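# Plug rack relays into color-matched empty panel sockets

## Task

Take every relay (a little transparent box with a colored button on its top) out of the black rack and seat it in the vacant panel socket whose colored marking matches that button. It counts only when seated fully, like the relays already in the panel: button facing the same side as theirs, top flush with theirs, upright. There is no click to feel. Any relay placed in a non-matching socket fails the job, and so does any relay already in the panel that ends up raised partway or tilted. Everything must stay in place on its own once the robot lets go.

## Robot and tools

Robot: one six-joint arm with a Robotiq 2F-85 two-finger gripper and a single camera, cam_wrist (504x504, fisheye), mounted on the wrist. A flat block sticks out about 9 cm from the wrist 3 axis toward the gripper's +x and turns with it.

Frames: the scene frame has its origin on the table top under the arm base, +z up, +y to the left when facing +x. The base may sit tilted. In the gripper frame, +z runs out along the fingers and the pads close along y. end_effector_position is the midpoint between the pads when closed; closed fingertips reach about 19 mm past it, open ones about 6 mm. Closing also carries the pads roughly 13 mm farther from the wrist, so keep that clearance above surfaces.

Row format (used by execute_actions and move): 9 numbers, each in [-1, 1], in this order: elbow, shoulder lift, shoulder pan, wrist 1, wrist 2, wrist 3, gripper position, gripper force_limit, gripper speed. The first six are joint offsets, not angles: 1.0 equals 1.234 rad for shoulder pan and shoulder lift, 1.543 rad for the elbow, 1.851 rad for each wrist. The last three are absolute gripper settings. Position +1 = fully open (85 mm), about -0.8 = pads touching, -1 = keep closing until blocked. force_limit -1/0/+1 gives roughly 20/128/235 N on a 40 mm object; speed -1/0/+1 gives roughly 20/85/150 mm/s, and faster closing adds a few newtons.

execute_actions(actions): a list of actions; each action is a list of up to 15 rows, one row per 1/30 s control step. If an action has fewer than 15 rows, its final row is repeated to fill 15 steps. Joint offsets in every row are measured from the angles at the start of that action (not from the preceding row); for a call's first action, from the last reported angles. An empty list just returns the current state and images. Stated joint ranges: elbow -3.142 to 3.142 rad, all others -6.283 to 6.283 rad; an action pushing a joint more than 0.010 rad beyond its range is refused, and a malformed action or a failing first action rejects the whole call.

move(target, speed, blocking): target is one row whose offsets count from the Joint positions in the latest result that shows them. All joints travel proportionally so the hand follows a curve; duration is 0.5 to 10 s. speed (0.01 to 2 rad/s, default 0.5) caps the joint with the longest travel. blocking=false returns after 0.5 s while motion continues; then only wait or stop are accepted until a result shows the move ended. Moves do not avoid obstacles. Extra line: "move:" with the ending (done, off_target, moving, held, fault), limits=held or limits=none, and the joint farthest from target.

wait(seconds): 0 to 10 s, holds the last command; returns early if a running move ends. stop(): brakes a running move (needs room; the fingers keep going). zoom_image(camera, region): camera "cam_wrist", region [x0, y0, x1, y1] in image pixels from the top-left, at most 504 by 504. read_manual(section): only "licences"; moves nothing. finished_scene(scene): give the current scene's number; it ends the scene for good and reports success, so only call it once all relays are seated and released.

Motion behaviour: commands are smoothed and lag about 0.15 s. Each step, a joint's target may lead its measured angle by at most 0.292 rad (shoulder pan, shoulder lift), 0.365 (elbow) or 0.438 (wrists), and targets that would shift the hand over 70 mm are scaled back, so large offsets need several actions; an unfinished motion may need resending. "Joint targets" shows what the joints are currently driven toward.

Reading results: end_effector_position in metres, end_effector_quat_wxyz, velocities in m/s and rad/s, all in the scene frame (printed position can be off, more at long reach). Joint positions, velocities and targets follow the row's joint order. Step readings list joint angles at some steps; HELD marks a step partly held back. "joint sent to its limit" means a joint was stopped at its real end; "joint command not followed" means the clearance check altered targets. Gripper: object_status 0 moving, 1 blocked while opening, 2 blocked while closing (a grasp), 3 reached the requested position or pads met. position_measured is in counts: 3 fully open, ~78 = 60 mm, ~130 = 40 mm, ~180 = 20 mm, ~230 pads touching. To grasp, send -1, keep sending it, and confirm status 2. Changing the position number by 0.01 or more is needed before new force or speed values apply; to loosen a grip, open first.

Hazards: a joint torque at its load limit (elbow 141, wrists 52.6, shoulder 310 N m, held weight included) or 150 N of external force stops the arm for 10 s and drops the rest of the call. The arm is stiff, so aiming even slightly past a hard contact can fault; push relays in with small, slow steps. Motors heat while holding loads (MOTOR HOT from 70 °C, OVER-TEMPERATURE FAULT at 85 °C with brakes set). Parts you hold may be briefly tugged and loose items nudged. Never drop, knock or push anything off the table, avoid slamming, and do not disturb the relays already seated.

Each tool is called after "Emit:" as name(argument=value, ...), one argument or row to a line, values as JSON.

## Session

Emit:
execute_actions(
  actions=[],
)

Scene clock: 0.00 s.
end_effector_position=(+0.4836, -0.0113, +0.3892) position_measured=3 object_status=3 end_effector_quat_wxyz=(-0.081, -0.376, +0.920, -0.080) end_effector_velocity=(+0.000, -0.000, +0.000) end_effector_angular_velocity=(+0.000, -0.002, -0.002)
Joint names: [elbow, shoulder lift, shoulder pan, wrist 1, wrist 2, wrist 3]
Joint positions: [ 2.143 -1.382  3.553 -1.686 -2.408 -0.041]
Joint velocities: [-0.    -0.     0.    -0.001 -0.001  0.001]
Motor temperatures (°C, as the motors report them): [24 24 24 30 31 27]
Joint targets: [2.143 -1.382 3.553 -1.686 -2.408 -0.041]

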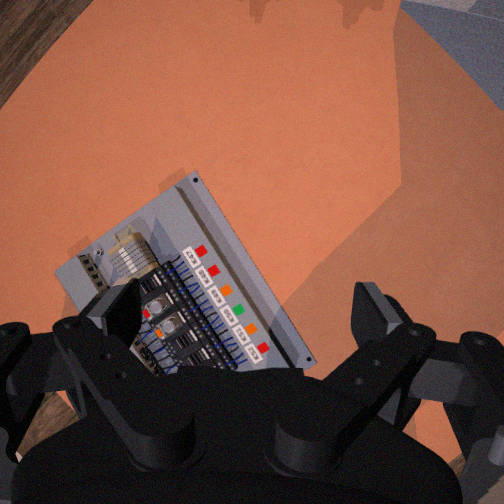

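Emit:
move(
  target=[-0.1225,0.2237,-0.0908,-0.2415,0.0513,-0.426,0.3,0,0],
)

Scene clock: 4.23 s.
end_effector_position=(+0.6842, +0.0753, +0.3314) position_measured=91 object_status=3 end_effector_quat_wxyz=(-0.004, -0.579, +0.816, +0.008) end_effector_velocity=(+0.000, +0.000, -0.001) end_effector_angular_velocity=(+0.001, +0.001, +0.003)
Joint names: [elbow, shoulder lift, shoulder pan, wrist 1, wrist 2, wrist 3]
Joint positions: [ 1.954 -1.106  3.441 -2.133 -2.313 -0.83 ]
Joint velocities: [-0.     0.001 -0.001 -0.001  0.001 -0.003]
Motor temperatures (°C, as the motors report them): [24 24 24 30 31 27]
Joint targets: [1.954 -1.105 3.441 -2.134 -2.313 -0.830]
move: done; limits=none; farthest joint: the shoulder pan, 0.000 radians from its target (0.112 radians at the start)

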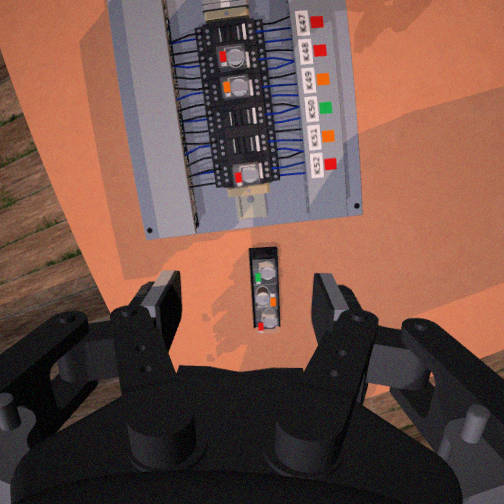

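Emit:
move(
  target=[0.032,0.2737,-0.1028,-0.2717,-0.0154,-0.129,0.3,0,0],
)

Scene clock: 8.73 s.
end_effector_position=(+0.7058, +0.1671, +0.1108) position_measured=91 object_status=3 end_effector_quat_wxyz=(-0.004, -0.607, +0.795, +0.008) end_effector_velocity=(+0.001, +0.000, -0.001) end_effector_angular_velocity=(+0.001, -0.001, -0.003)
Joint names: [elbow, shoulder lift, shoulder pan, wrist 1, wrist 2, wrist 3]
Joint positions: [ 2.003 -0.768  3.314 -2.636 -2.342 -1.068]
Joint velocities: [-0.002  0.002 -0.001 -0.002  0.     0.   ]
Motor temperatures (°C, as the motors report them): [24 24 24 30 31 27]
Joint targets: [2.003 -0.768 3.314 -2.636 -2.342 -1.068]
move: done; limits=none; farthest joint: the wrist 3, 0.001 radians from its target (0.239 radians at the start)

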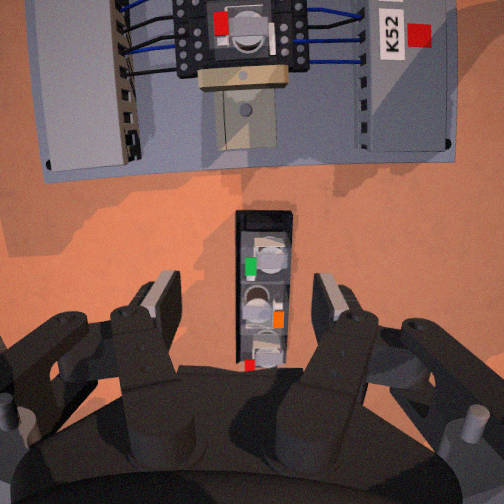

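Emit:
move(
  target=[0.0065,0.0575,-0.0308,-0.0635,-0.003,-0.028,0.3,0,0],
  speed=0.15,
)

Scene clock: 13.20 s.
end_effector_position=(+0.7017, +0.1765, +0.0612) position_measured=91 object_status=3 end_effector_quat_wxyz=(-0.004, -0.606, +0.795, +0.008) end_effector_velocity=(-0.000, -0.000, -0.002) end_effector_angular_velocity=(-0.000, +0.001, -0.002)
Joint names: [elbow, shoulder lift, shoulder pan, wrist 1, wrist 2, wrist 3]
Joint positions: [ 2.013 -0.697  3.276 -2.753 -2.347 -1.12 ]
Joint velocities: [ 0.     0.002 -0.002 -0.003 -0.     0.   ]
Motor temperatures (°C, as the motors report them): [24 24 24 30 31 27]
Joint targets: [2.013 -0.697 3.276 -2.754 -2.347 -1.120]
move: done; limits=none; farthest joint: the shoulder pan, 0.000 radians from its target (0.038 radians at the start)

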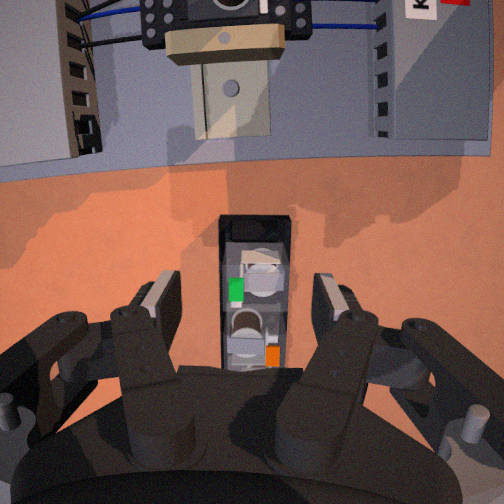

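Emit:
move(
  target=[0.004,0.021,-0.0148,-0.027,-0.001,-0.024,0.3,0,0],
  speed=0.06,
)

Emit:
move(
  target=[0,0,0,0,0,0,-1,-0.3,-0.5],
)

Emit:
move(
  target=[-0.008,-0.087,0.066,0.107,0.006,0.06,-1,-0.3,-0.5],
  speed=0.12,
)

Scene clock: 18.47 s.
end_effector_position=(+0.6989, +0.1774, +0.0413) position_measured=91 object_status=3 end_effector_quat_wxyz=(-0.004, -0.614, +0.789, +0.009) end_effector_velocity=(+0.000, +0.000, -0.002) end_effector_angular_velocity=(+0.002, +0.000, +0.001)
Joint names: [elbow, shoulder lift, shoulder pan, wrist 1, wrist 2, wrist 3]
Joint positions: [ 2.019 -0.672  3.258 -2.803 -2.349 -1.164]
Joint velocities: [-0.     0.002 -0.002 -0.004  0.002 -0.004]
Motor temperatures (°C, as the motors report them): [24 24 24 30 31 27]
Joint targets: [2.019 -0.671 3.258 -2.803 -2.349 -1.164]
move: done; limits=none; farthest joint: the shoulder pan, 0.001 radians from its target (0.019 radians at the start)

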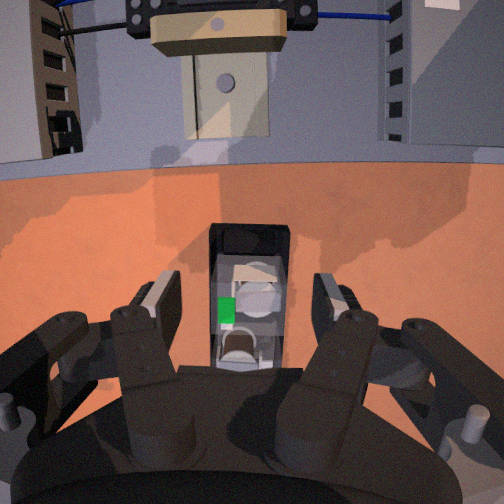

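Scene clock: 19.30 s.
end_effector_position=(+0.6989, +0.1774, +0.0413) position_measured=164 object_status=2 end_effector_quat_wxyz=(-0.004, -0.614, +0.789, +0.009) end_effector_velocity=(-0.000, -0.000, -0.000) end_effector_angular_velocity=(-0.000, +0.001, -0.001)
Joint names: [elbow, shoulder lift, shoulder pan, wrist 1, wrist 2, wrist 3]
Joint positions: [ 2.019 -0.672  3.258 -2.803 -2.349 -1.164]
Joint velocities: [ 0.    -0.    -0.     0.001 -0.     0.002]
Motor temperatures (°C, as the motors report them): [24 24 24 30 31 27]
Joint targets: [2.019 -0.672 3.258 -2.803 -2.349 -1.164]
move: done; limits=none; farthest joint: the shoulder pan, 0.000 radians from its target (0.000 radians at the start)

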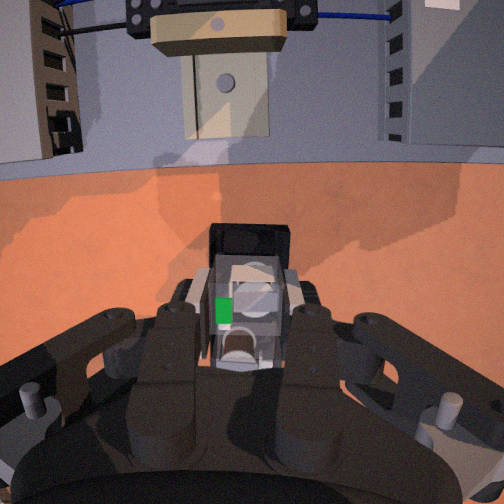

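Scene clock: 21.47 s.
end_effector_position=(+0.6969, +0.1768, +0.1256) position_measured=164 object_status=2 end_effector_quat_wxyz=(-0.004, -0.614, +0.789, +0.008) end_effector_velocity=(-0.000, +0.000, +0.001) end_effector_angular_velocity=(+0.001, +0.001, +0.000)
Joint names: [elbow, shoulder lift, shoulder pan, wrist 1, wrist 2, wrist 3]
Joint positions: [ 2.007 -0.779  3.34  -2.605 -2.338 -1.053]
Joint velocities: [-0.    -0.001  0.     0.003  0.002  0.001]
Motor temperatures (°C, as the motors report them): [24 24 24 30 31 27]
Joint targets: [2.007 -0.779 3.340 -2.605 -2.338 -1.053]
move: done; limits=none; farthest joint: the shoulder lift, 0.001 radians from its target (0.108 radians at the start)

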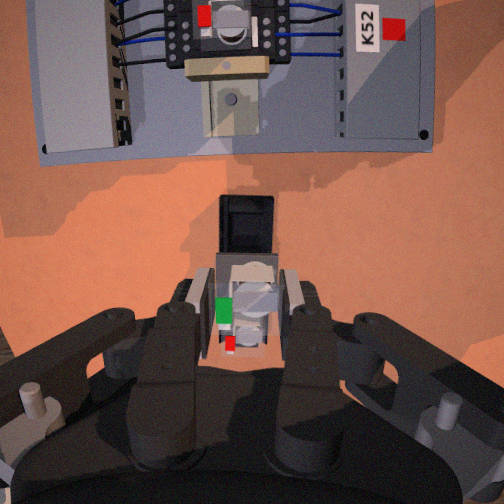

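Emit:
move(
  target=[0.098,-0.174,-0.135,-0.052,-0.0097,-0.154,-1,-0.3,-0.5],
  speed=0.3,
)

Scene clock: 25.10 s.
end_effector_position=(+0.6725, +0.0096, +0.1199) position_measured=164 object_status=2 end_effector_quat_wxyz=(-0.004, -0.636, +0.772, +0.009) end_effector_velocity=(-0.000, -0.002, -0.000) end_effector_angular_velocity=(+0.000, +0.000, -0.002)
Joint names: [elbow, shoulder lift, shoulder pan, wrist 1, wrist 2, wrist 3]
Joint positions: [ 2.158 -0.993  3.173 -2.701 -2.356 -1.338]
Joint velocities: [ 0.001 -0.002 -0.002 -0.001 -0.    -0.001]
Motor temperatures (°C, as the motors report them): [24 24 24 30 31 27]
Joint targets: [2.158 -0.994 3.173 -2.701 -2.356 -1.338]
move: done; limits=none; farthest joint: the shoulder pan, 0.000 radians from its target (0.166 radians at the start)

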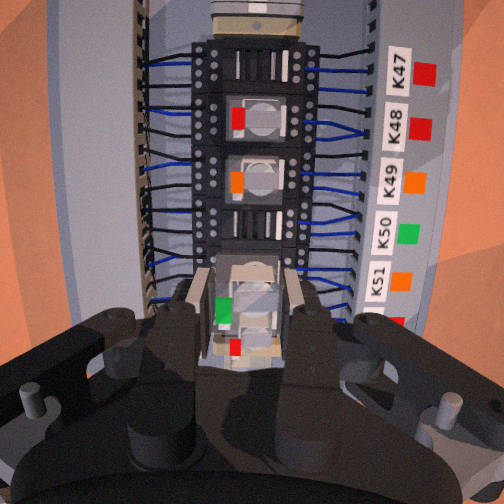

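Emit:
move(
  target=[0.0117,0.018,-0.0278,-0.0402,0,-0.018,-1,-0.3,-0.5],
  speed=0.05,
)

Emit:
move(
  target=[0.0035,0.0195,-0.0153,-0.026,0,-0.0145,-1,-0.3,-0.5],
  speed=0.04,
)

Emit:
zoom_image(
  camera="cam_wrist",
  region=[130,120,370,360],
)

Scene clock: 28.97 s.
end_effector_position=(+0.6686, +0.0023, +0.0950) position_measured=164 object_status=2 end_effector_quat_wxyz=(-0.004, -0.630, +0.777, +0.009) end_effector_velocity=(+0.001, -0.000, -0.001) end_effector_angular_velocity=(+0.001, -0.001, -0.001)
Joint names: [elbow, shoulder lift, shoulder pan, wrist 1, wrist 2, wrist 3]
Joint positions: [ 2.176 -0.971  3.139 -2.775 -2.356 -1.371]
Joint velocities: [-0.001  0.001 -0.002 -0.002  0.001 -0.002]
Motor temperatures (°C, as the motors report them): [24 24 24 30 31 27]
Joint targets: [2.176 -0.971 3.139 -2.776 -2.356 -1.371]
move: done; limits=none; farthest joint: the shoulder pan, 0.000 radians from its target (0.034 radians at the start)

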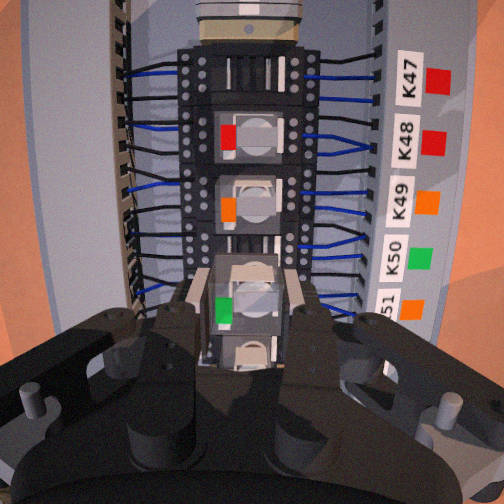

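Scene clock: 30.53 s.
end_effector_position=(+0.6678, +0.0020, +0.0777) position_measured=164 object_status=2 end_effector_quat_wxyz=(-0.004, -0.630, +0.776, +0.009) end_effector_velocity=(-0.001, +0.000, -0.002) end_effector_angular_velocity=(+0.001, +0.001, +0.002)
Joint names: [elbow, shoulder lift, shoulder pan, wrist 1, wrist 2, wrist 3]
Joint positions: [ 2.181 -0.947  3.12  -2.823 -2.356 -1.398]
Joint velocities: [ 0.002  0.002 -0.002 -0.003  0.    -0.003]
Motor temperatures (°C, as the motors report them): [24 24 24 30 31 27]
Joint targets: [2.181 -0.947 3.120 -2.824 -2.356 -1.398]
move: done; limits=none; farthest joint: the shoulder pan, 0.000 radians from its target (0.019 radians at the start)

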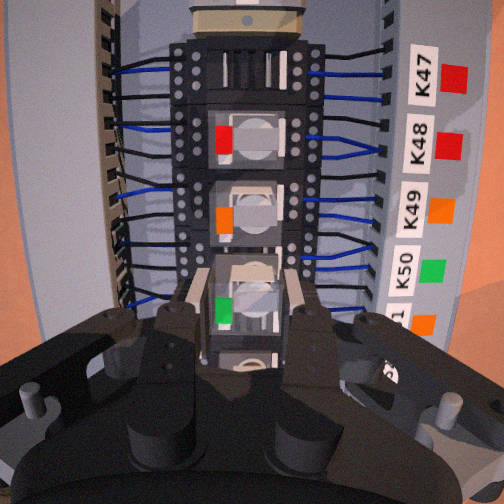

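Region (130, 120, 370, 360) of cam_wrist's 504x504 image, scaled by 2.100, with more detail than that image has.

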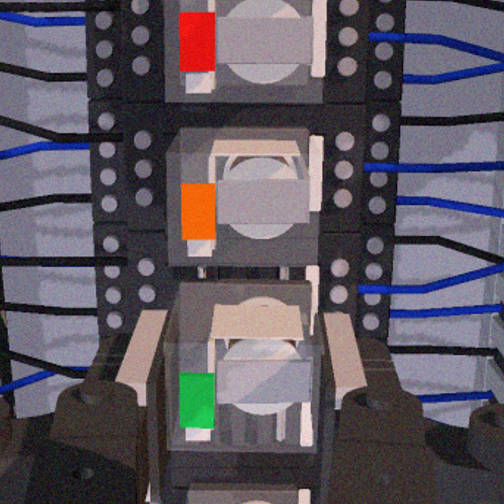

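Emit:
move(
  target=[0.001,0.0182,-0.0133,-0.0218,0,-0.0125,-1,-0.3,-0.5],
  speed=0.015,
)

Emit:
zoom_image(
  camera="cam_wrist",
  region=[130,120,370,360],
)

Scene clock: 34.80 s.
end_effector_position=(+0.6682, +0.0018, +0.0626) position_measured=164 object_status=2 end_effector_quat_wxyz=(-0.005, -0.630, +0.776, +0.009) end_effector_velocity=(-0.000, +0.000, -0.001) end_effector_angular_velocity=(+0.000, -0.000, +0.002)
Joint names: [elbow, shoulder lift, shoulder pan, wrist 1, wrist 2, wrist 3]
Joint positions: [ 2.183 -0.925  3.104 -2.863 -2.356 -1.421]
Joint velocities: [ 0.     0.002 -0.001 -0.004  0.    -0.004]
Motor temperatures (°C, as the motors report them): [24 24 24 30 31 27]
Joint targets: [2.183 -0.925 3.104 -2.864 -2.356 -1.421]
move: done; limits=none; farthest joint: the shoulder lift, 0.001 radians from its target (0.023 radians at the start)

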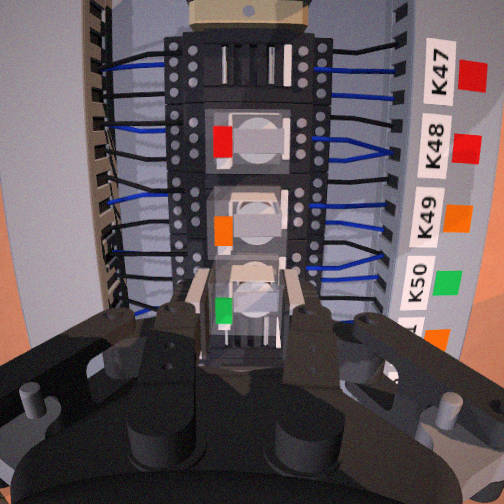

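Region (130, 120, 370, 360) of cam_wrist's 504x504 image, scaled by 2.100, with more detail than that image has.

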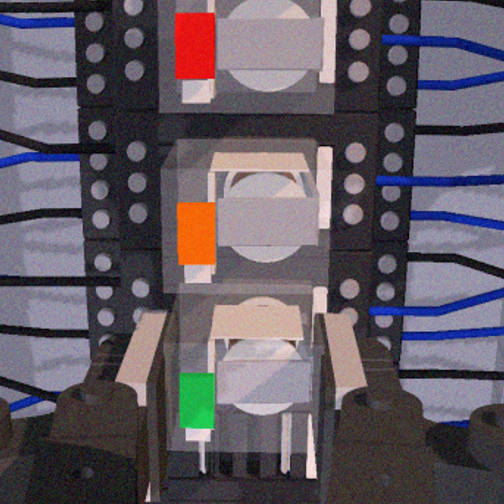

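Emit:
move(
  target=[0,0.0012,-0.0009,-0.0015,0,-0.0008,-1,-0.3,-0.5],
  speed=0.01,
)

Emit:
move(
  target=[0,0,0,0,0,0,0.1,0,0],
)

Emit:
move(
  target=[-0.01,-0.067,0.052,0.087,0,0.049,0.1,0,0],
  speed=0.2,
)

Emit:
move(
  target=[0,0,0,0,0,1,0.3,0,0],
  speed=1,
)

Scene clock: 38.30 s.
end_effector_position=(+0.6683, +0.0018, +0.0617) position_measured=164 object_status=2 end_effector_quat_wxyz=(-0.005, -0.630, +0.776, +0.009) end_effector_velocity=(+0.001, -0.000, -0.001) end_effector_angular_velocity=(+0.001, +0.000, -0.002)
Joint names: [elbow, shoulder lift, shoulder pan, wrist 1, wrist 2, wrist 3]
Joint positions: [ 2.183 -0.924  3.103 -2.866 -2.356 -1.422]
Joint velocities: [-0.001  0.001 -0.001 -0.     0.001  0.001]
Motor temperatures (°C, as the motors report them): [24 24 24 30 31 27]
Joint targets: [2.183 -0.924 3.103 -2.866 -2.356 -1.422]
move: done; limits=none; farthest joint: the shoulder pan, 0.000 radians from its target (0.001 radians at the start)

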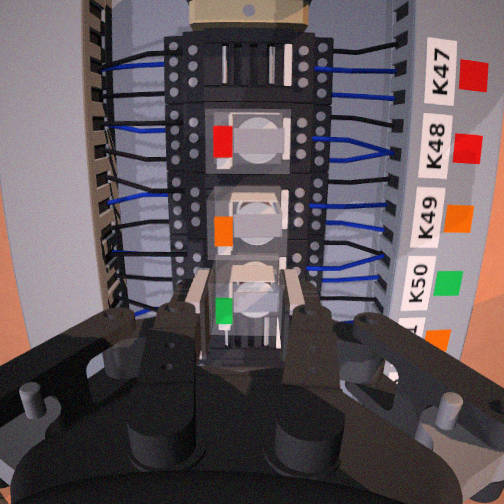

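Scene clock: 38.90 s.
end_effector_position=(+0.6683, +0.0017, +0.0617) position_measured=117 object_status=0 end_effector_quat_wxyz=(-0.005, -0.630, +0.776, +0.009) end_effector_velocity=(-0.001, +0.001, +0.001) end_effector_angular_velocity=(+0.002, -0.001, +0.002)
Joint names: [elbow, shoulder lift, shoulder pan, wrist 1, wrist 2, wrist 3]
Joint positions: [ 2.183 -0.924  3.103 -2.866 -2.356 -1.422]
Joint velocities: [ 0.001 -0.     0.001 -0.001  0.002 -0.001]
Motor temperatures (°C, as the motors report them): [24 24 24 30 31 27]
Joint targets: [2.183 -0.924 3.103 -2.866 -2.356 -1.422]
move: done; limits=none; farthest joint: the shoulder pan, 0.000 radians from its target (0.000 radians at the start)

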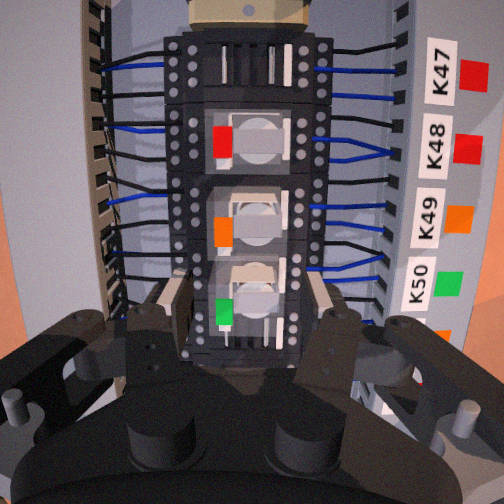

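Scene clock: 40.27 s.
end_effector_position=(+0.6691, +0.0025, +0.1211) position_measured=117 object_status=3 end_effector_quat_wxyz=(-0.004, -0.630, +0.777, +0.009) end_effector_velocity=(-0.001, +0.001, +0.001) end_effector_angular_velocity=(+0.000, -0.000, +0.000)
Joint names: [elbow, shoulder lift, shoulder pan, wrist 1, wrist 2, wrist 3]
Joint positions: [ 2.167 -1.006  3.167 -2.705 -2.356 -1.332]
Joint velocities: [ 0.001 -0.002  0.002  0.002  0.     0.002]
Motor temperatures (°C, as the motors report them): [24 24 24 30 31 27]
Joint targets: [2.167 -1.006 3.167 -2.705 -2.356 -1.331]
move: done; limits=none; farthest joint: the shoulder pan, 0.000 radians from its target (0.064 radians at the start)

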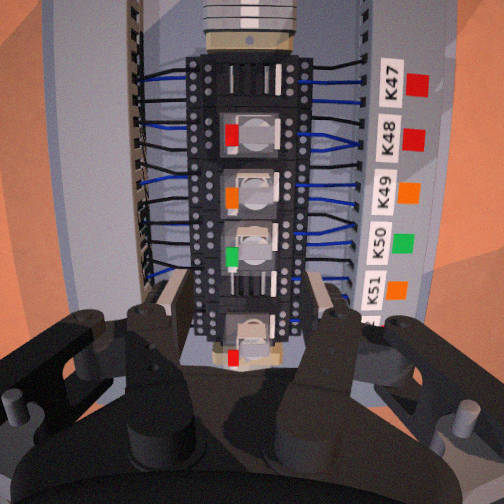

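Scene clock: 42.97 s.
end_effector_position=(+0.6691, +0.0025, +0.1211) position_measured=91 object_status=3 end_effector_quat_wxyz=(-0.010, +0.242, +0.970, +0.002) end_effector_velocity=(+0.001, -0.000, -0.000) end_effector_angular_velocity=(+0.001, +0.000, -0.004)
Joint names: [elbow, shoulder lift, shoulder pan, wrist 1, wrist 2, wrist 3]
Joint positions: [ 2.167 -1.006  3.167 -2.705 -2.356  0.52 ]
Joint velocities: [-0.001 -0.    -0.001  0.     0.001  0.003]
Motor temperatures (°C, as the motors report them): [24 24 24 30 31 27]
Joint targets: [2.167 -1.006 3.167 -2.705 -2.356 0.520]
move: done; limits=none; farthest joint: the shoulder pan, 0.000 radians from its target (0.000 radians at the start)

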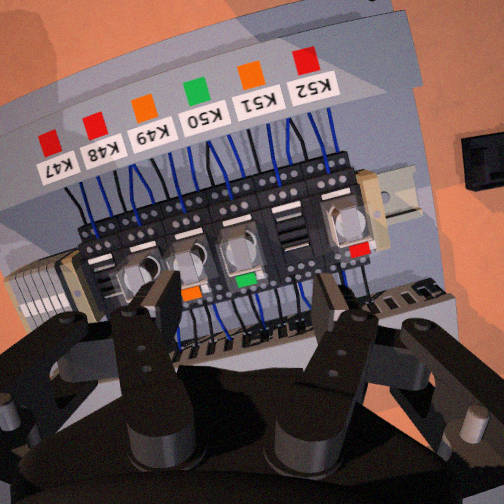

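Emit:
move(
  target=[-0.1296,0.2164,0.1605,0.067,0.0124,0.866,0.3,0,0],
  speed=1,
)

Emit:
move(
  target=[0.0065,0.063,-0.049,-0.078,-0.005,-0.044,0.3,0,0],
  speed=0.15,
)

Scene clock: 48.40 s.
end_effector_position=(+0.7043, +0.2062, +0.1263) position_measured=91 object_status=3 end_effector_quat_wxyz=(-0.008, +0.789, +0.615, -0.004) end_effector_velocity=(-0.000, +0.001, -0.000) end_effector_angular_velocity=(+0.000, -0.000, -0.003)
Joint names: [elbow, shoulder lift, shoulder pan, wrist 1, wrist 2, wrist 3]
Joint positions: [ 1.967 -0.739  3.365 -2.581 -2.333  2.123]
Joint velocities: [ 0.     0.001  0.001 -0.001  0.     0.003]
Motor temperatures (°C, as the motors report them): [24 24 24 30 31 27]
Joint targets: [1.967 -0.739 3.365 -2.581 -2.333 2.123]
move: done; limits=none; farthest joint: the wrist 3, 0.001 radians from its target (1.603 radians at the start)

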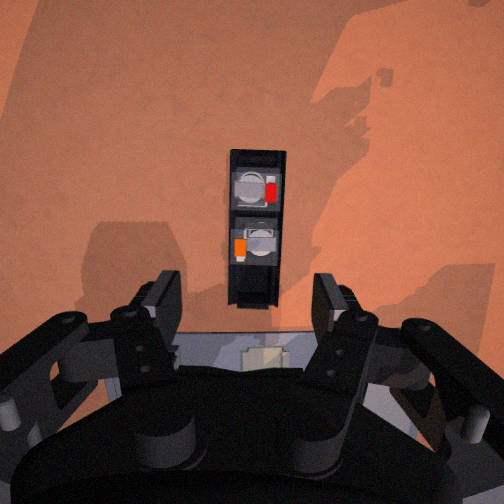

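Scene clock: 49.90 s.
end_effector_position=(+0.7067, +0.2066, +0.0624) position_measured=91 object_status=3 end_effector_quat_wxyz=(-0.009, +0.789, +0.614, -0.004) end_effector_velocity=(+0.001, +0.000, -0.001) end_effector_angular_velocity=(+0.000, -0.001, -0.002)
Joint names: [elbow, shoulder lift, shoulder pan, wrist 1, wrist 2, wrist 3]
Joint positions: [ 1.977 -0.662  3.305 -2.725 -2.342  2.041]
Joint velocities: [-0.001  0.001 -0.001 -0.002  0.    -0.   ]
Motor temperatures (°C, as the motors report them): [24 24 24 30 31 27]
Joint targets: [1.977 -0.661 3.305 -2.726 -2.342 2.041]
move: done; limits=none; farthest joint: the shoulder pan, 0.000 radians from its target (0.061 radians at the start)

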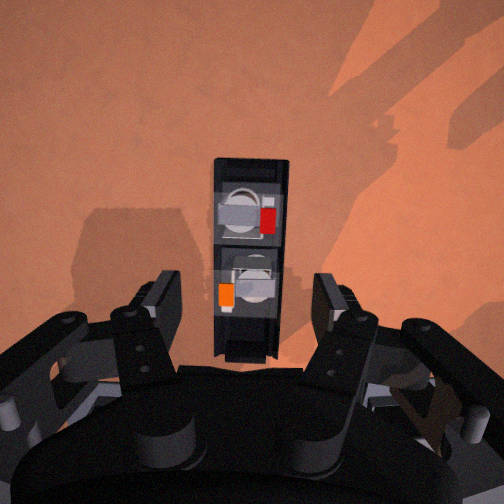

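Emit:
move(
  target=[0.0045,0.0183,-0.0176,-0.0273,-0.0015,-0.01,0.3,0,0],
  speed=0.06,
)

Emit:
move(
  target=[0,0,0,0,0,0,-1,-0.3,-0.5],
)

Emit:
move(
  target=[-0.008,-0.084,0.065,0.104,0.006,0.058,-1,-0.3,-0.5],
  speed=0.12,
)

Emit:
move(
  target=[0,0,0,0,0,-1,-1,-0.3,-0.5],
  speed=1,
)

Scene clock: 53.53 s.
end_effector_position=(+0.7051, +0.2042, +0.0420) position_measured=91 object_status=3 end_effector_quat_wxyz=(-0.009, +0.792, +0.610, -0.004) end_effector_velocity=(-0.001, -0.000, -0.002) end_effector_angular_velocity=(-0.001, +0.001, -0.001)
Joint names: [elbow, shoulder lift, shoulder pan, wrist 1, wrist 2, wrist 3]
Joint positions: [ 1.984 -0.639  3.283 -2.775 -2.345  2.023]
Joint velocities: [ 0.002  0.001 -0.001 -0.002 -0.001  0.   ]
Motor temperatures (°C, as the motors report them): [24 24 24 30 31 27]
Joint targets: [1.984 -0.639 3.283 -2.776 -2.345 2.023]
move: done; limits=none; farthest joint: the shoulder pan, 0.000 radians from its target (0.021 radians at the start)

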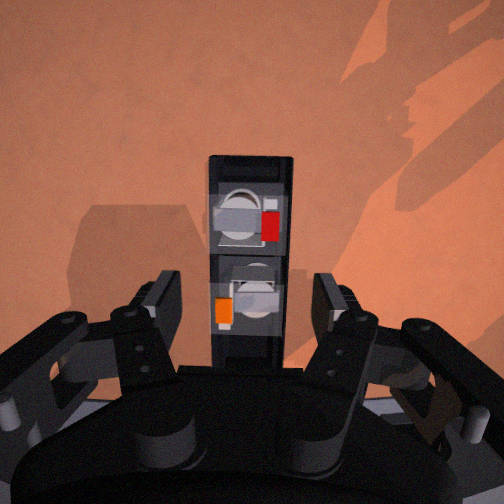

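Scene clock: 54.37 s.
end_effector_position=(+0.7051, +0.2042, +0.0420) position_measured=164 object_status=2 end_effector_quat_wxyz=(-0.009, +0.792, +0.610, -0.004) end_effector_velocity=(+0.000, -0.001, -0.000) end_effector_angular_velocity=(-0.002, +0.000, -0.000)
Joint names: [elbow, shoulder lift, shoulder pan, wrist 1, wrist 2, wrist 3]
Joint positions: [ 1.984 -0.639  3.283 -2.775 -2.345  2.023]
Joint velocities: [-0.001  0.    -0.     0.001 -0.002  0.001]
Motor temperatures (°C, as the motors report them): [24 24 24 30 31 27]
Joint targets: [1.984 -0.639 3.283 -2.775 -2.345 2.023]
move: done; limits=none; farthest joint: the shoulder pan, 0.000 radians from its target (0.000 radians at the start)

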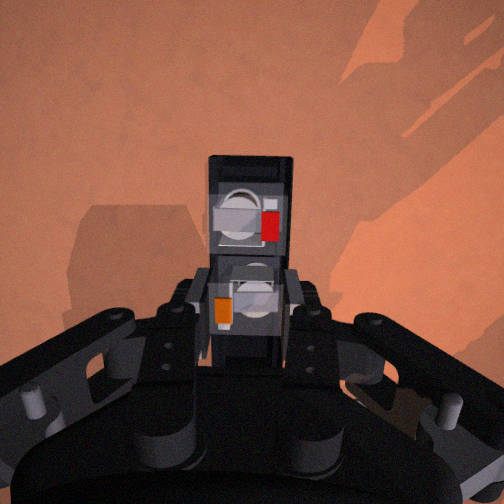

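Scene clock: 56.47 s.
end_effector_position=(+0.7028, +0.2037, +0.1261) position_measured=164 object_status=2 end_effector_quat_wxyz=(-0.008, +0.792, +0.611, -0.004) end_effector_velocity=(-0.001, -0.001, +0.001) end_effector_angular_velocity=(-0.002, +0.001, -0.001)
Joint names: [elbow, shoulder lift, shoulder pan, wrist 1, wrist 2, wrist 3]
Joint positions: [ 1.972 -0.743  3.363 -2.583 -2.334  2.13 ]
Joint velocities: [ 0.    -0.001  0.001  0.003 -0.001  0.003]
Motor temperatures (°C, as the motors report them): [24 24 24 30 31 27]
Joint targets: [1.972 -0.743 3.363 -2.583 -2.334 2.130]
move: done; limits=none; farthest joint: the wrist 1, 0.001 radians from its target (0.193 radians at the start)

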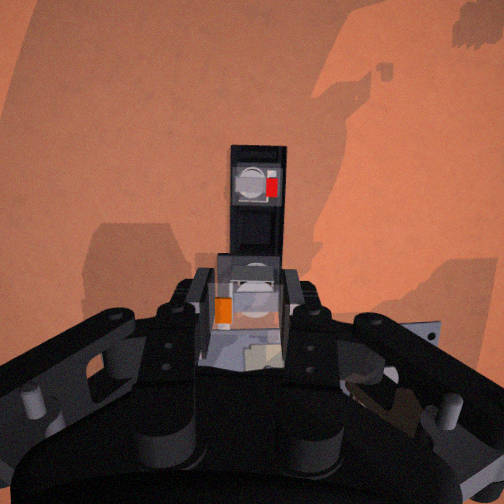

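Scene clock: 59.17 s.
end_effector_position=(+0.7028, +0.2037, +0.1261) position_measured=164 object_status=2 end_effector_quat_wxyz=(-0.008, -0.012, +1.000, +0.004) end_effector_velocity=(-0.000, -0.001, -0.001) end_effector_angular_velocity=(-0.002, +0.001, +0.002)
Joint names: [elbow, shoulder lift, shoulder pan, wrist 1, wrist 2, wrist 3]
Joint positions: [ 1.972 -0.743  3.363 -2.583 -2.334  0.279]
Joint velocities: [ 0.    -0.    -0.001  0.001 -0.002 -0.002]
Motor temperatures (°C, as the motors report them): [24 24 24 30 31 27]
Joint targets: [1.972 -0.743 3.363 -2.583 -2.334 0.279]
move: done; limits=none; farthest joint: the shoulder pan, 0.000 radians from its target (0.000 radians at the start)

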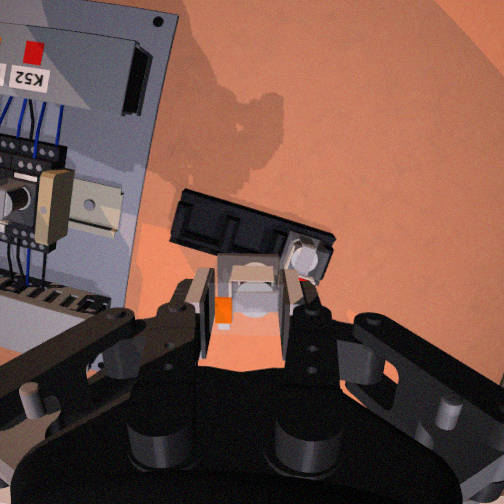

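Emit:
move(
  target=[0.1108,-0.1807,-0.1345,-0.0583,-0.012,-0.8477,-1,-0.3,-0.5],
  speed=0.8,
)

Emit:
move(
  target=[0.0078,0.047,-0.037,-0.062,0,-0.035,-1,-0.3,-0.5],
  speed=0.06,
)

Scene clock: 66.57 s.
end_effector_position=(+0.6752, +0.0316, +0.1212) position_measured=164 object_status=2 end_effector_quat_wxyz=(-0.005, -0.630, +0.776, +0.008) end_effector_velocity=(+0.000, -0.001, +0.000) end_effector_angular_velocity=(+0.001, -0.001, +0.001)
Joint names: [elbow, shoulder lift, shoulder pan, wrist 1, wrist 2, wrist 3]
Joint positions: [ 2.143 -0.966  3.197 -2.691 -2.356 -1.29 ]
Joint velocities: [-0.    -0.001 -0.001 -0.     0.001 -0.002]
Motor temperatures (°C, as the motors report them): [24 24 24 30 31 27]
Joint targets: [2.143 -0.966 3.197 -2.691 -2.356 -1.291]
move: done; limits=none; farthest joint: the shoulder pan, 0.000 radians from its target (0.166 radians at the start)

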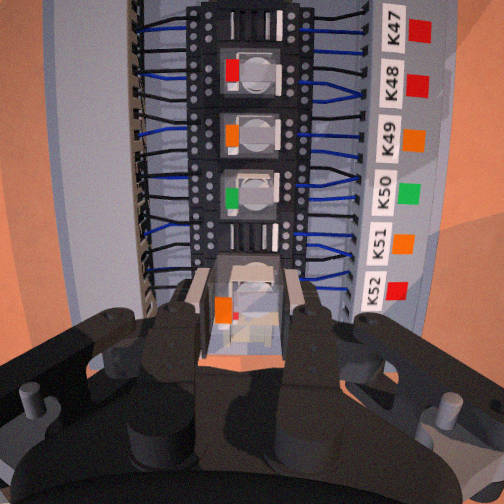

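Scene clock: 68.87 s.
end_effector_position=(+0.6749, +0.0315, +0.0782) position_measured=164 object_status=2 end_effector_quat_wxyz=(-0.004, -0.631, +0.776, +0.009) end_effector_velocity=(-0.000, +0.000, -0.001) end_effector_angular_velocity=(-0.001, +0.001, +0.000)
Joint names: [elbow, shoulder lift, shoulder pan, wrist 1, wrist 2, wrist 3]
Joint positions: [ 2.155 -0.908  3.152 -2.805 -2.356 -1.355]
Joint velocities: [ 0.001  0.002 -0.001 -0.003 -0.001 -0.001]
Motor temperatures (°C, as the motors report them): [24 24 24 30 31 27]
Joint targets: [2.155 -0.908 3.152 -2.806 -2.356 -1.355]
move: done; limits=none; farthest joint: the shoulder pan, 0.000 radians from its target (0.046 radians at the start)

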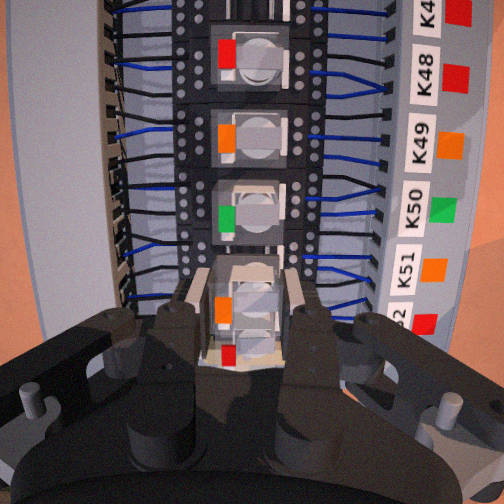

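Emit:
move(
  target=[0.003,0.0172,-0.0142,-0.0233,0,-0.0133,-1,-0.3,-0.5],
  speed=0.015,
)

Emit:
move(
  target=[0,0,0,0,0,0,0.1,0,0],
)

Emit:
move(
  target=[-0.0108,-0.0642,0.0512,0.0853,0,0.0483,0.1,0,0],
  speed=0.2,
)

Scene clock: 74.03 s.
end_effector_position=(+0.6739, +0.0308, +0.0625) position_measured=164 object_status=2 end_effector_quat_wxyz=(-0.004, -0.631, +0.776, +0.009) end_effector_velocity=(-0.002, +0.000, -0.001) end_effector_angular_velocity=(-0.000, +0.002, +0.003)
Joint names: [elbow, shoulder lift, shoulder pan, wrist 1, wrist 2, wrist 3]
Joint positions: [ 2.159 -0.887  3.135 -2.848 -2.356 -1.379]
Joint velocities: [ 0.002  0.002 -0.001 -0.002 -0.001 -0.002]
Motor temperatures (°C, as the motors report them): [24 24 24 30 31 27]
Joint targets: [2.160 -0.887 3.134 -2.849 -2.356 -1.379]
move: done; limits=none; farthest joint: the shoulder pan, 0.000 radians from its target (0.017 radians at the start)

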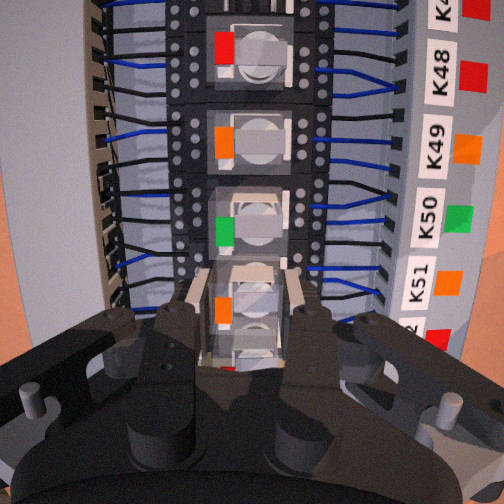

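Scene clock: 74.63 s.
end_effector_position=(+0.6739, +0.0308, +0.0625) position_measured=117 object_status=0 end_effector_quat_wxyz=(-0.004, -0.631, +0.776, +0.009) end_effector_velocity=(-0.000, +0.001, +0.000) end_effector_angular_velocity=(+0.002, +0.000, -0.000)
Joint names: [elbow, shoulder lift, shoulder pan, wrist 1, wrist 2, wrist 3]
Joint positions: [ 2.16  -0.887  3.135 -2.848 -2.356 -1.379]
Joint velocities: [ 0.    -0.    -0.     0.001  0.002  0.001]
Motor temperatures (°C, as the motors report them): [24 24 24 30 31 27]
Joint targets: [2.159 -0.887 3.135 -2.848 -2.356 -1.379]
move: done; limits=none; farthest joint: the elbow, 0.001 radians from its target (0.000 radians at the start)

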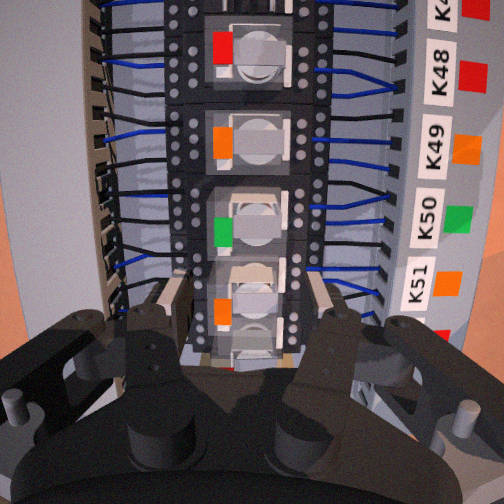

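Scene clock: 75.97 s.
end_effector_position=(+0.6752, +0.0316, +0.1214) position_measured=117 object_status=3 end_effector_quat_wxyz=(-0.004, -0.630, +0.776, +0.008) end_effector_velocity=(-0.001, +0.001, +0.001) end_effector_angular_velocity=(+0.001, +0.001, +0.001)
Joint names: [elbow, shoulder lift, shoulder pan, wrist 1, wrist 2, wrist 3]
Joint positions: [ 2.143 -0.966  3.198 -2.691 -2.356 -1.29 ]
Joint velocities: [ 0.001 -0.002  0.002  0.003  0.001  0.002]
Motor temperatures (°C, as the motors report them): [24 24 24 30 31 27]
Joint targets: [2.143 -0.966 3.198 -2.690 -2.356 -1.290]
move: done; limits=none; farthest joint: the shoulder pan, 0.001 radians from its target (0.064 radians at the start)

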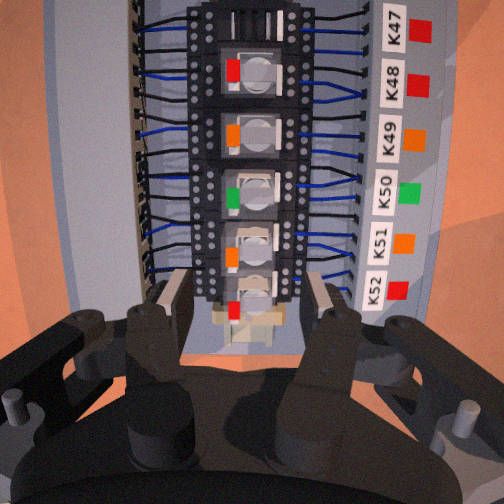

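Emit:
move(
  target=[-0.1413,0.217,0.155,0.0724,0.015,0.17,0.3,0,0],
)

Emit:
move(
  target=[0.0065,0.061,-0.048,-0.076,-0.006,-0.043,0.3,0,0],
  speed=0.15,
)

Scene clock: 79.30 s.
end_effector_position=(+0.7123, +0.2354, +0.1259) position_measured=91 object_status=3 end_effector_quat_wxyz=(-0.005, -0.610, +0.792, +0.008) end_effector_velocity=(-0.000, +0.002, +0.000) end_effector_angular_velocity=(-0.002, -0.001, +0.002)
Joint names: [elbow, shoulder lift, shoulder pan, wrist 1, wrist 2, wrist 3]
Joint positions: [ 1.925 -0.698  3.389 -2.557 -2.328 -0.976]
Joint velocities: [-0.001  0.002  0.002  0.001 -0.002  0.001]
Motor temperatures (°C, as the motors report them): [24 24 24 30 31 27]
Joint targets: [1.925 -0.698 3.389 -2.557 -2.328 -0.975]
move: done; limits=none; farthest joint: the shoulder pan, 0.001 radians from its target (0.192 radians at the start)

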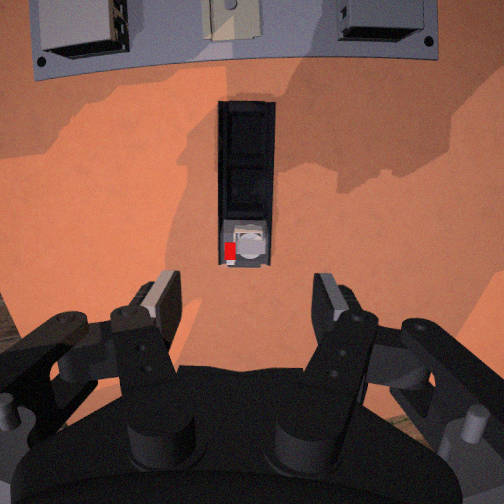

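Scene clock: 80.77 s.
end_effector_position=(+0.7149, +0.2355, +0.0621) position_measured=91 object_status=3 end_effector_quat_wxyz=(-0.004, -0.610, +0.792, +0.008) end_effector_velocity=(-0.002, +0.000, -0.002) end_effector_angular_velocity=(-0.001, +0.001, +0.001)
Joint names: [elbow, shoulder lift, shoulder pan, wrist 1, wrist 2, wrist 3]
Joint positions: [ 1.935 -0.623  3.33  -2.697 -2.339 -1.055]
Joint velocities: [ 0.002  0.002 -0.001 -0.003 -0.001 -0.001]
Motor temperatures (°C, as the motors report them): [24 24 24 30 31 27]
Joint targets: [1.935 -0.623 3.329 -2.698 -2.340 -1.055]
move: done; limits=none; farthest joint: the shoulder lift, 0.001 radians from its target (0.076 radians at the start)

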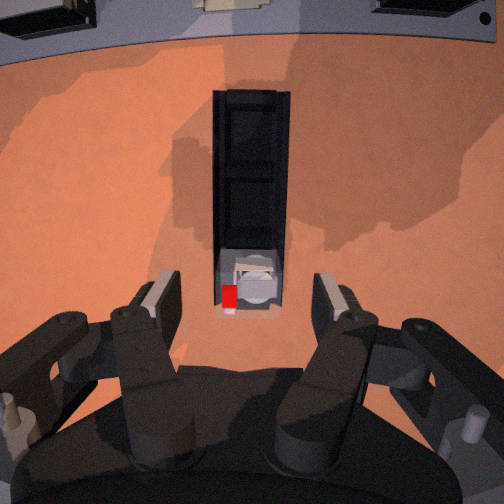

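Down 21 mm, +3 mm back.

Emit:
move(
  target=[-0.001,0.0238,-0.0135,-0.0238,-0.001,-0.012,0.3,0,0],
  speed=0.06,
)

Emit:
move(
  target=[0,0,0,0,0,0,-1,-0.3,-0.5],
)

Emit:
move(
  target=[-0.008,-0.082,0.064,0.102,0.007,0.057,-1,-0.3,-0.5],
  speed=0.12,
)

Scene clock: 83.50 s.
end_effector_position=(+0.7151, +0.2388, +0.0414) position_measured=91 object_status=3 end_effector_quat_wxyz=(-0.004, -0.610, +0.793, +0.009) end_effector_velocity=(+0.001, +0.000, -0.001) end_effector_angular_velocity=(-0.001, -0.001, +0.001)
Joint names: [elbow, shoulder lift, shoulder pan, wrist 1, wrist 2, wrist 3]
Joint positions: [ 1.934 -0.594  3.313 -2.741 -2.341 -1.077]
Joint velocities: [-0.001  0.002 -0.001 -0.004 -0.001 -0.003]
Motor temperatures (°C, as the motors report them): [24 24 24 30 31 27]
Joint targets: [1.934 -0.594 3.313 -2.741 -2.341 -1.077]
move: done; limits=none; farthest joint: the shoulder lift, 0.001 radians from its target (0.029 radians at the start)

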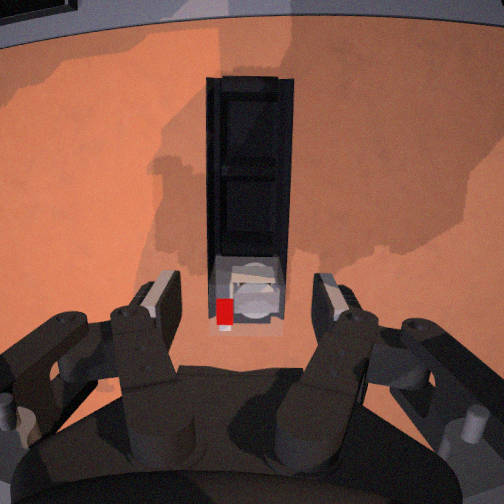

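Scene clock: 84.33 s.
end_effector_position=(+0.7151, +0.2388, +0.0414) position_measured=164 object_status=2 end_effector_quat_wxyz=(-0.004, -0.610, +0.793, +0.009) end_effector_velocity=(+0.001, -0.000, +0.000) end_effector_angular_velocity=(+0.000, -0.001, +0.001)
Joint names: [elbow, shoulder lift, shoulder pan, wrist 1, wrist 2, wrist 3]
Joint positions: [ 1.934 -0.594  3.313 -2.741 -2.341 -1.077]
Joint velocities: [-0.001 -0.    -0.     0.     0.    -0.002]
Motor temperatures (°C, as the motors report them): [24 24 24 30 31 27]
Joint targets: [1.934 -0.594 3.313 -2.741 -2.341 -1.077]
move: done; limits=none; farthest joint: the shoulder pan, 0.000 radians from its target (0.000 radians at the start)

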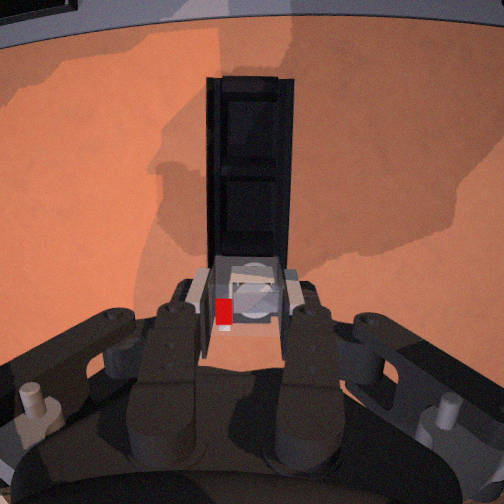

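Scene clock: 86.40 s.
end_effector_position=(+0.7126, +0.2383, +0.1266) position_measured=164 object_status=2 end_effector_quat_wxyz=(-0.005, -0.611, +0.792, +0.007) end_effector_velocity=(+0.001, +0.001, +0.002) end_effector_angular_velocity=(+0.001, -0.002, -0.002)
Joint names: [elbow, shoulder lift, shoulder pan, wrist 1, wrist 2, wrist 3]
Joint positions: [ 1.921 -0.695  3.392 -2.552 -2.328 -0.972]
Joint velocities: [-0.002 -0.002  0.002  0.003  0.001  0.002]
Motor temperatures (°C, as the motors report them): [24 24 24 30 31 27]
Joint targets: [1.921 -0.695 3.392 -2.552 -2.328 -0.972]
move: done; limits=none; farthest joint: the shoulder pan, 0.000 radians from its target (0.079 radians at the start)

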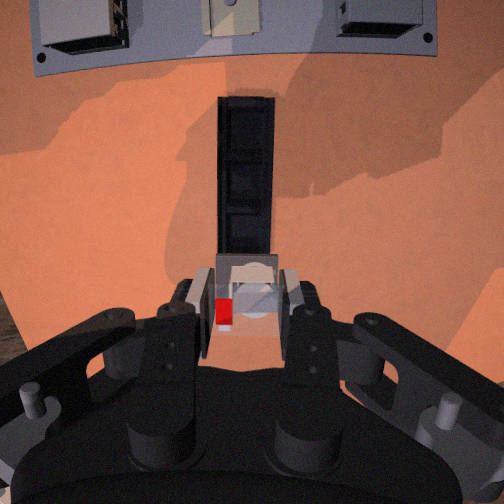

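Emit:
move(
  target=[0.1983,-0.35,-0.259,-0.1018,-0.0135,-0.268,-1,-0.3,-0.5],
  speed=0.4,
)

Emit:
move(
  target=[0.0075,0.051,-0.0385,-0.066,0,-0.036,-1,-0.3,-0.5],
  speed=0.06,
)

Scene clock: 90.63 s.
end_effector_position=(+0.6508, -0.0849, +0.1208) position_measured=164 object_status=2 end_effector_quat_wxyz=(-0.003, -0.630, +0.776, +0.009) end_effector_velocity=(+0.000, -0.002, +0.001) end_effector_angular_velocity=(-0.001, -0.002, -0.000)
Joint names: [elbow, shoulder lift, shoulder pan, wrist 1, wrist 2, wrist 3]
Joint positions: [ 2.227 -1.127  3.072 -2.741 -2.353 -1.468]
Joint velocities: [ 0.001 -0.003 -0.001 -0.001 -0.    -0.003]
Motor temperatures (°C, as the motors report them): [24 24 24 30 31 27]
Joint targets: [2.227 -1.127 3.072 -2.741 -2.353 -1.468]
move: done; limits=none; farthest joint: the wrist 3, 0.001 radians from its target (0.497 radians at the start)

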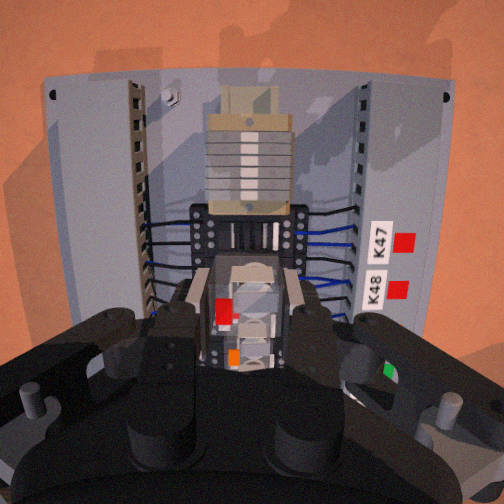

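Scene clock: 93.07 s.
end_effector_position=(+0.6509, -0.0862, +0.0781) position_measured=164 object_status=2 end_effector_quat_wxyz=(-0.005, -0.630, +0.777, +0.007) end_effector_velocity=(+0.001, -0.000, -0.001) end_effector_angular_velocity=(-0.000, -0.001, -0.000)
Joint names: [elbow, shoulder lift, shoulder pan, wrist 1, wrist 2, wrist 3]
Joint positions: [ 2.238 -1.064  3.025 -2.862 -2.353 -1.534]
Joint velocities: [-0.001  0.002 -0.001 -0.003 -0.    -0.002]
Motor temperatures (°C, as the motors report them): [24 24 24 30 31 27]
Joint targets: [2.239 -1.064 3.025 -2.863 -2.353 -1.534]
move: done; limits=none; farthest joint: the shoulder pan, 0.001 radians from its target (0.048 radians at the start)

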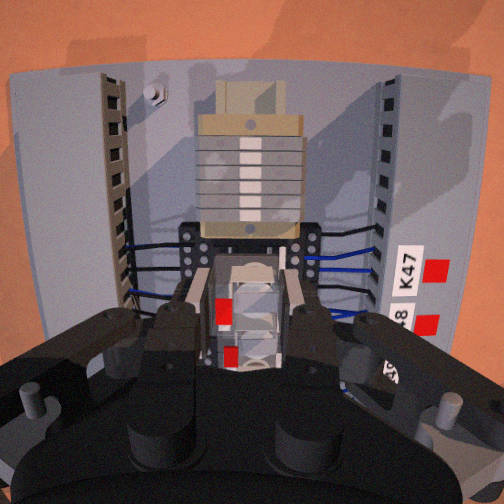

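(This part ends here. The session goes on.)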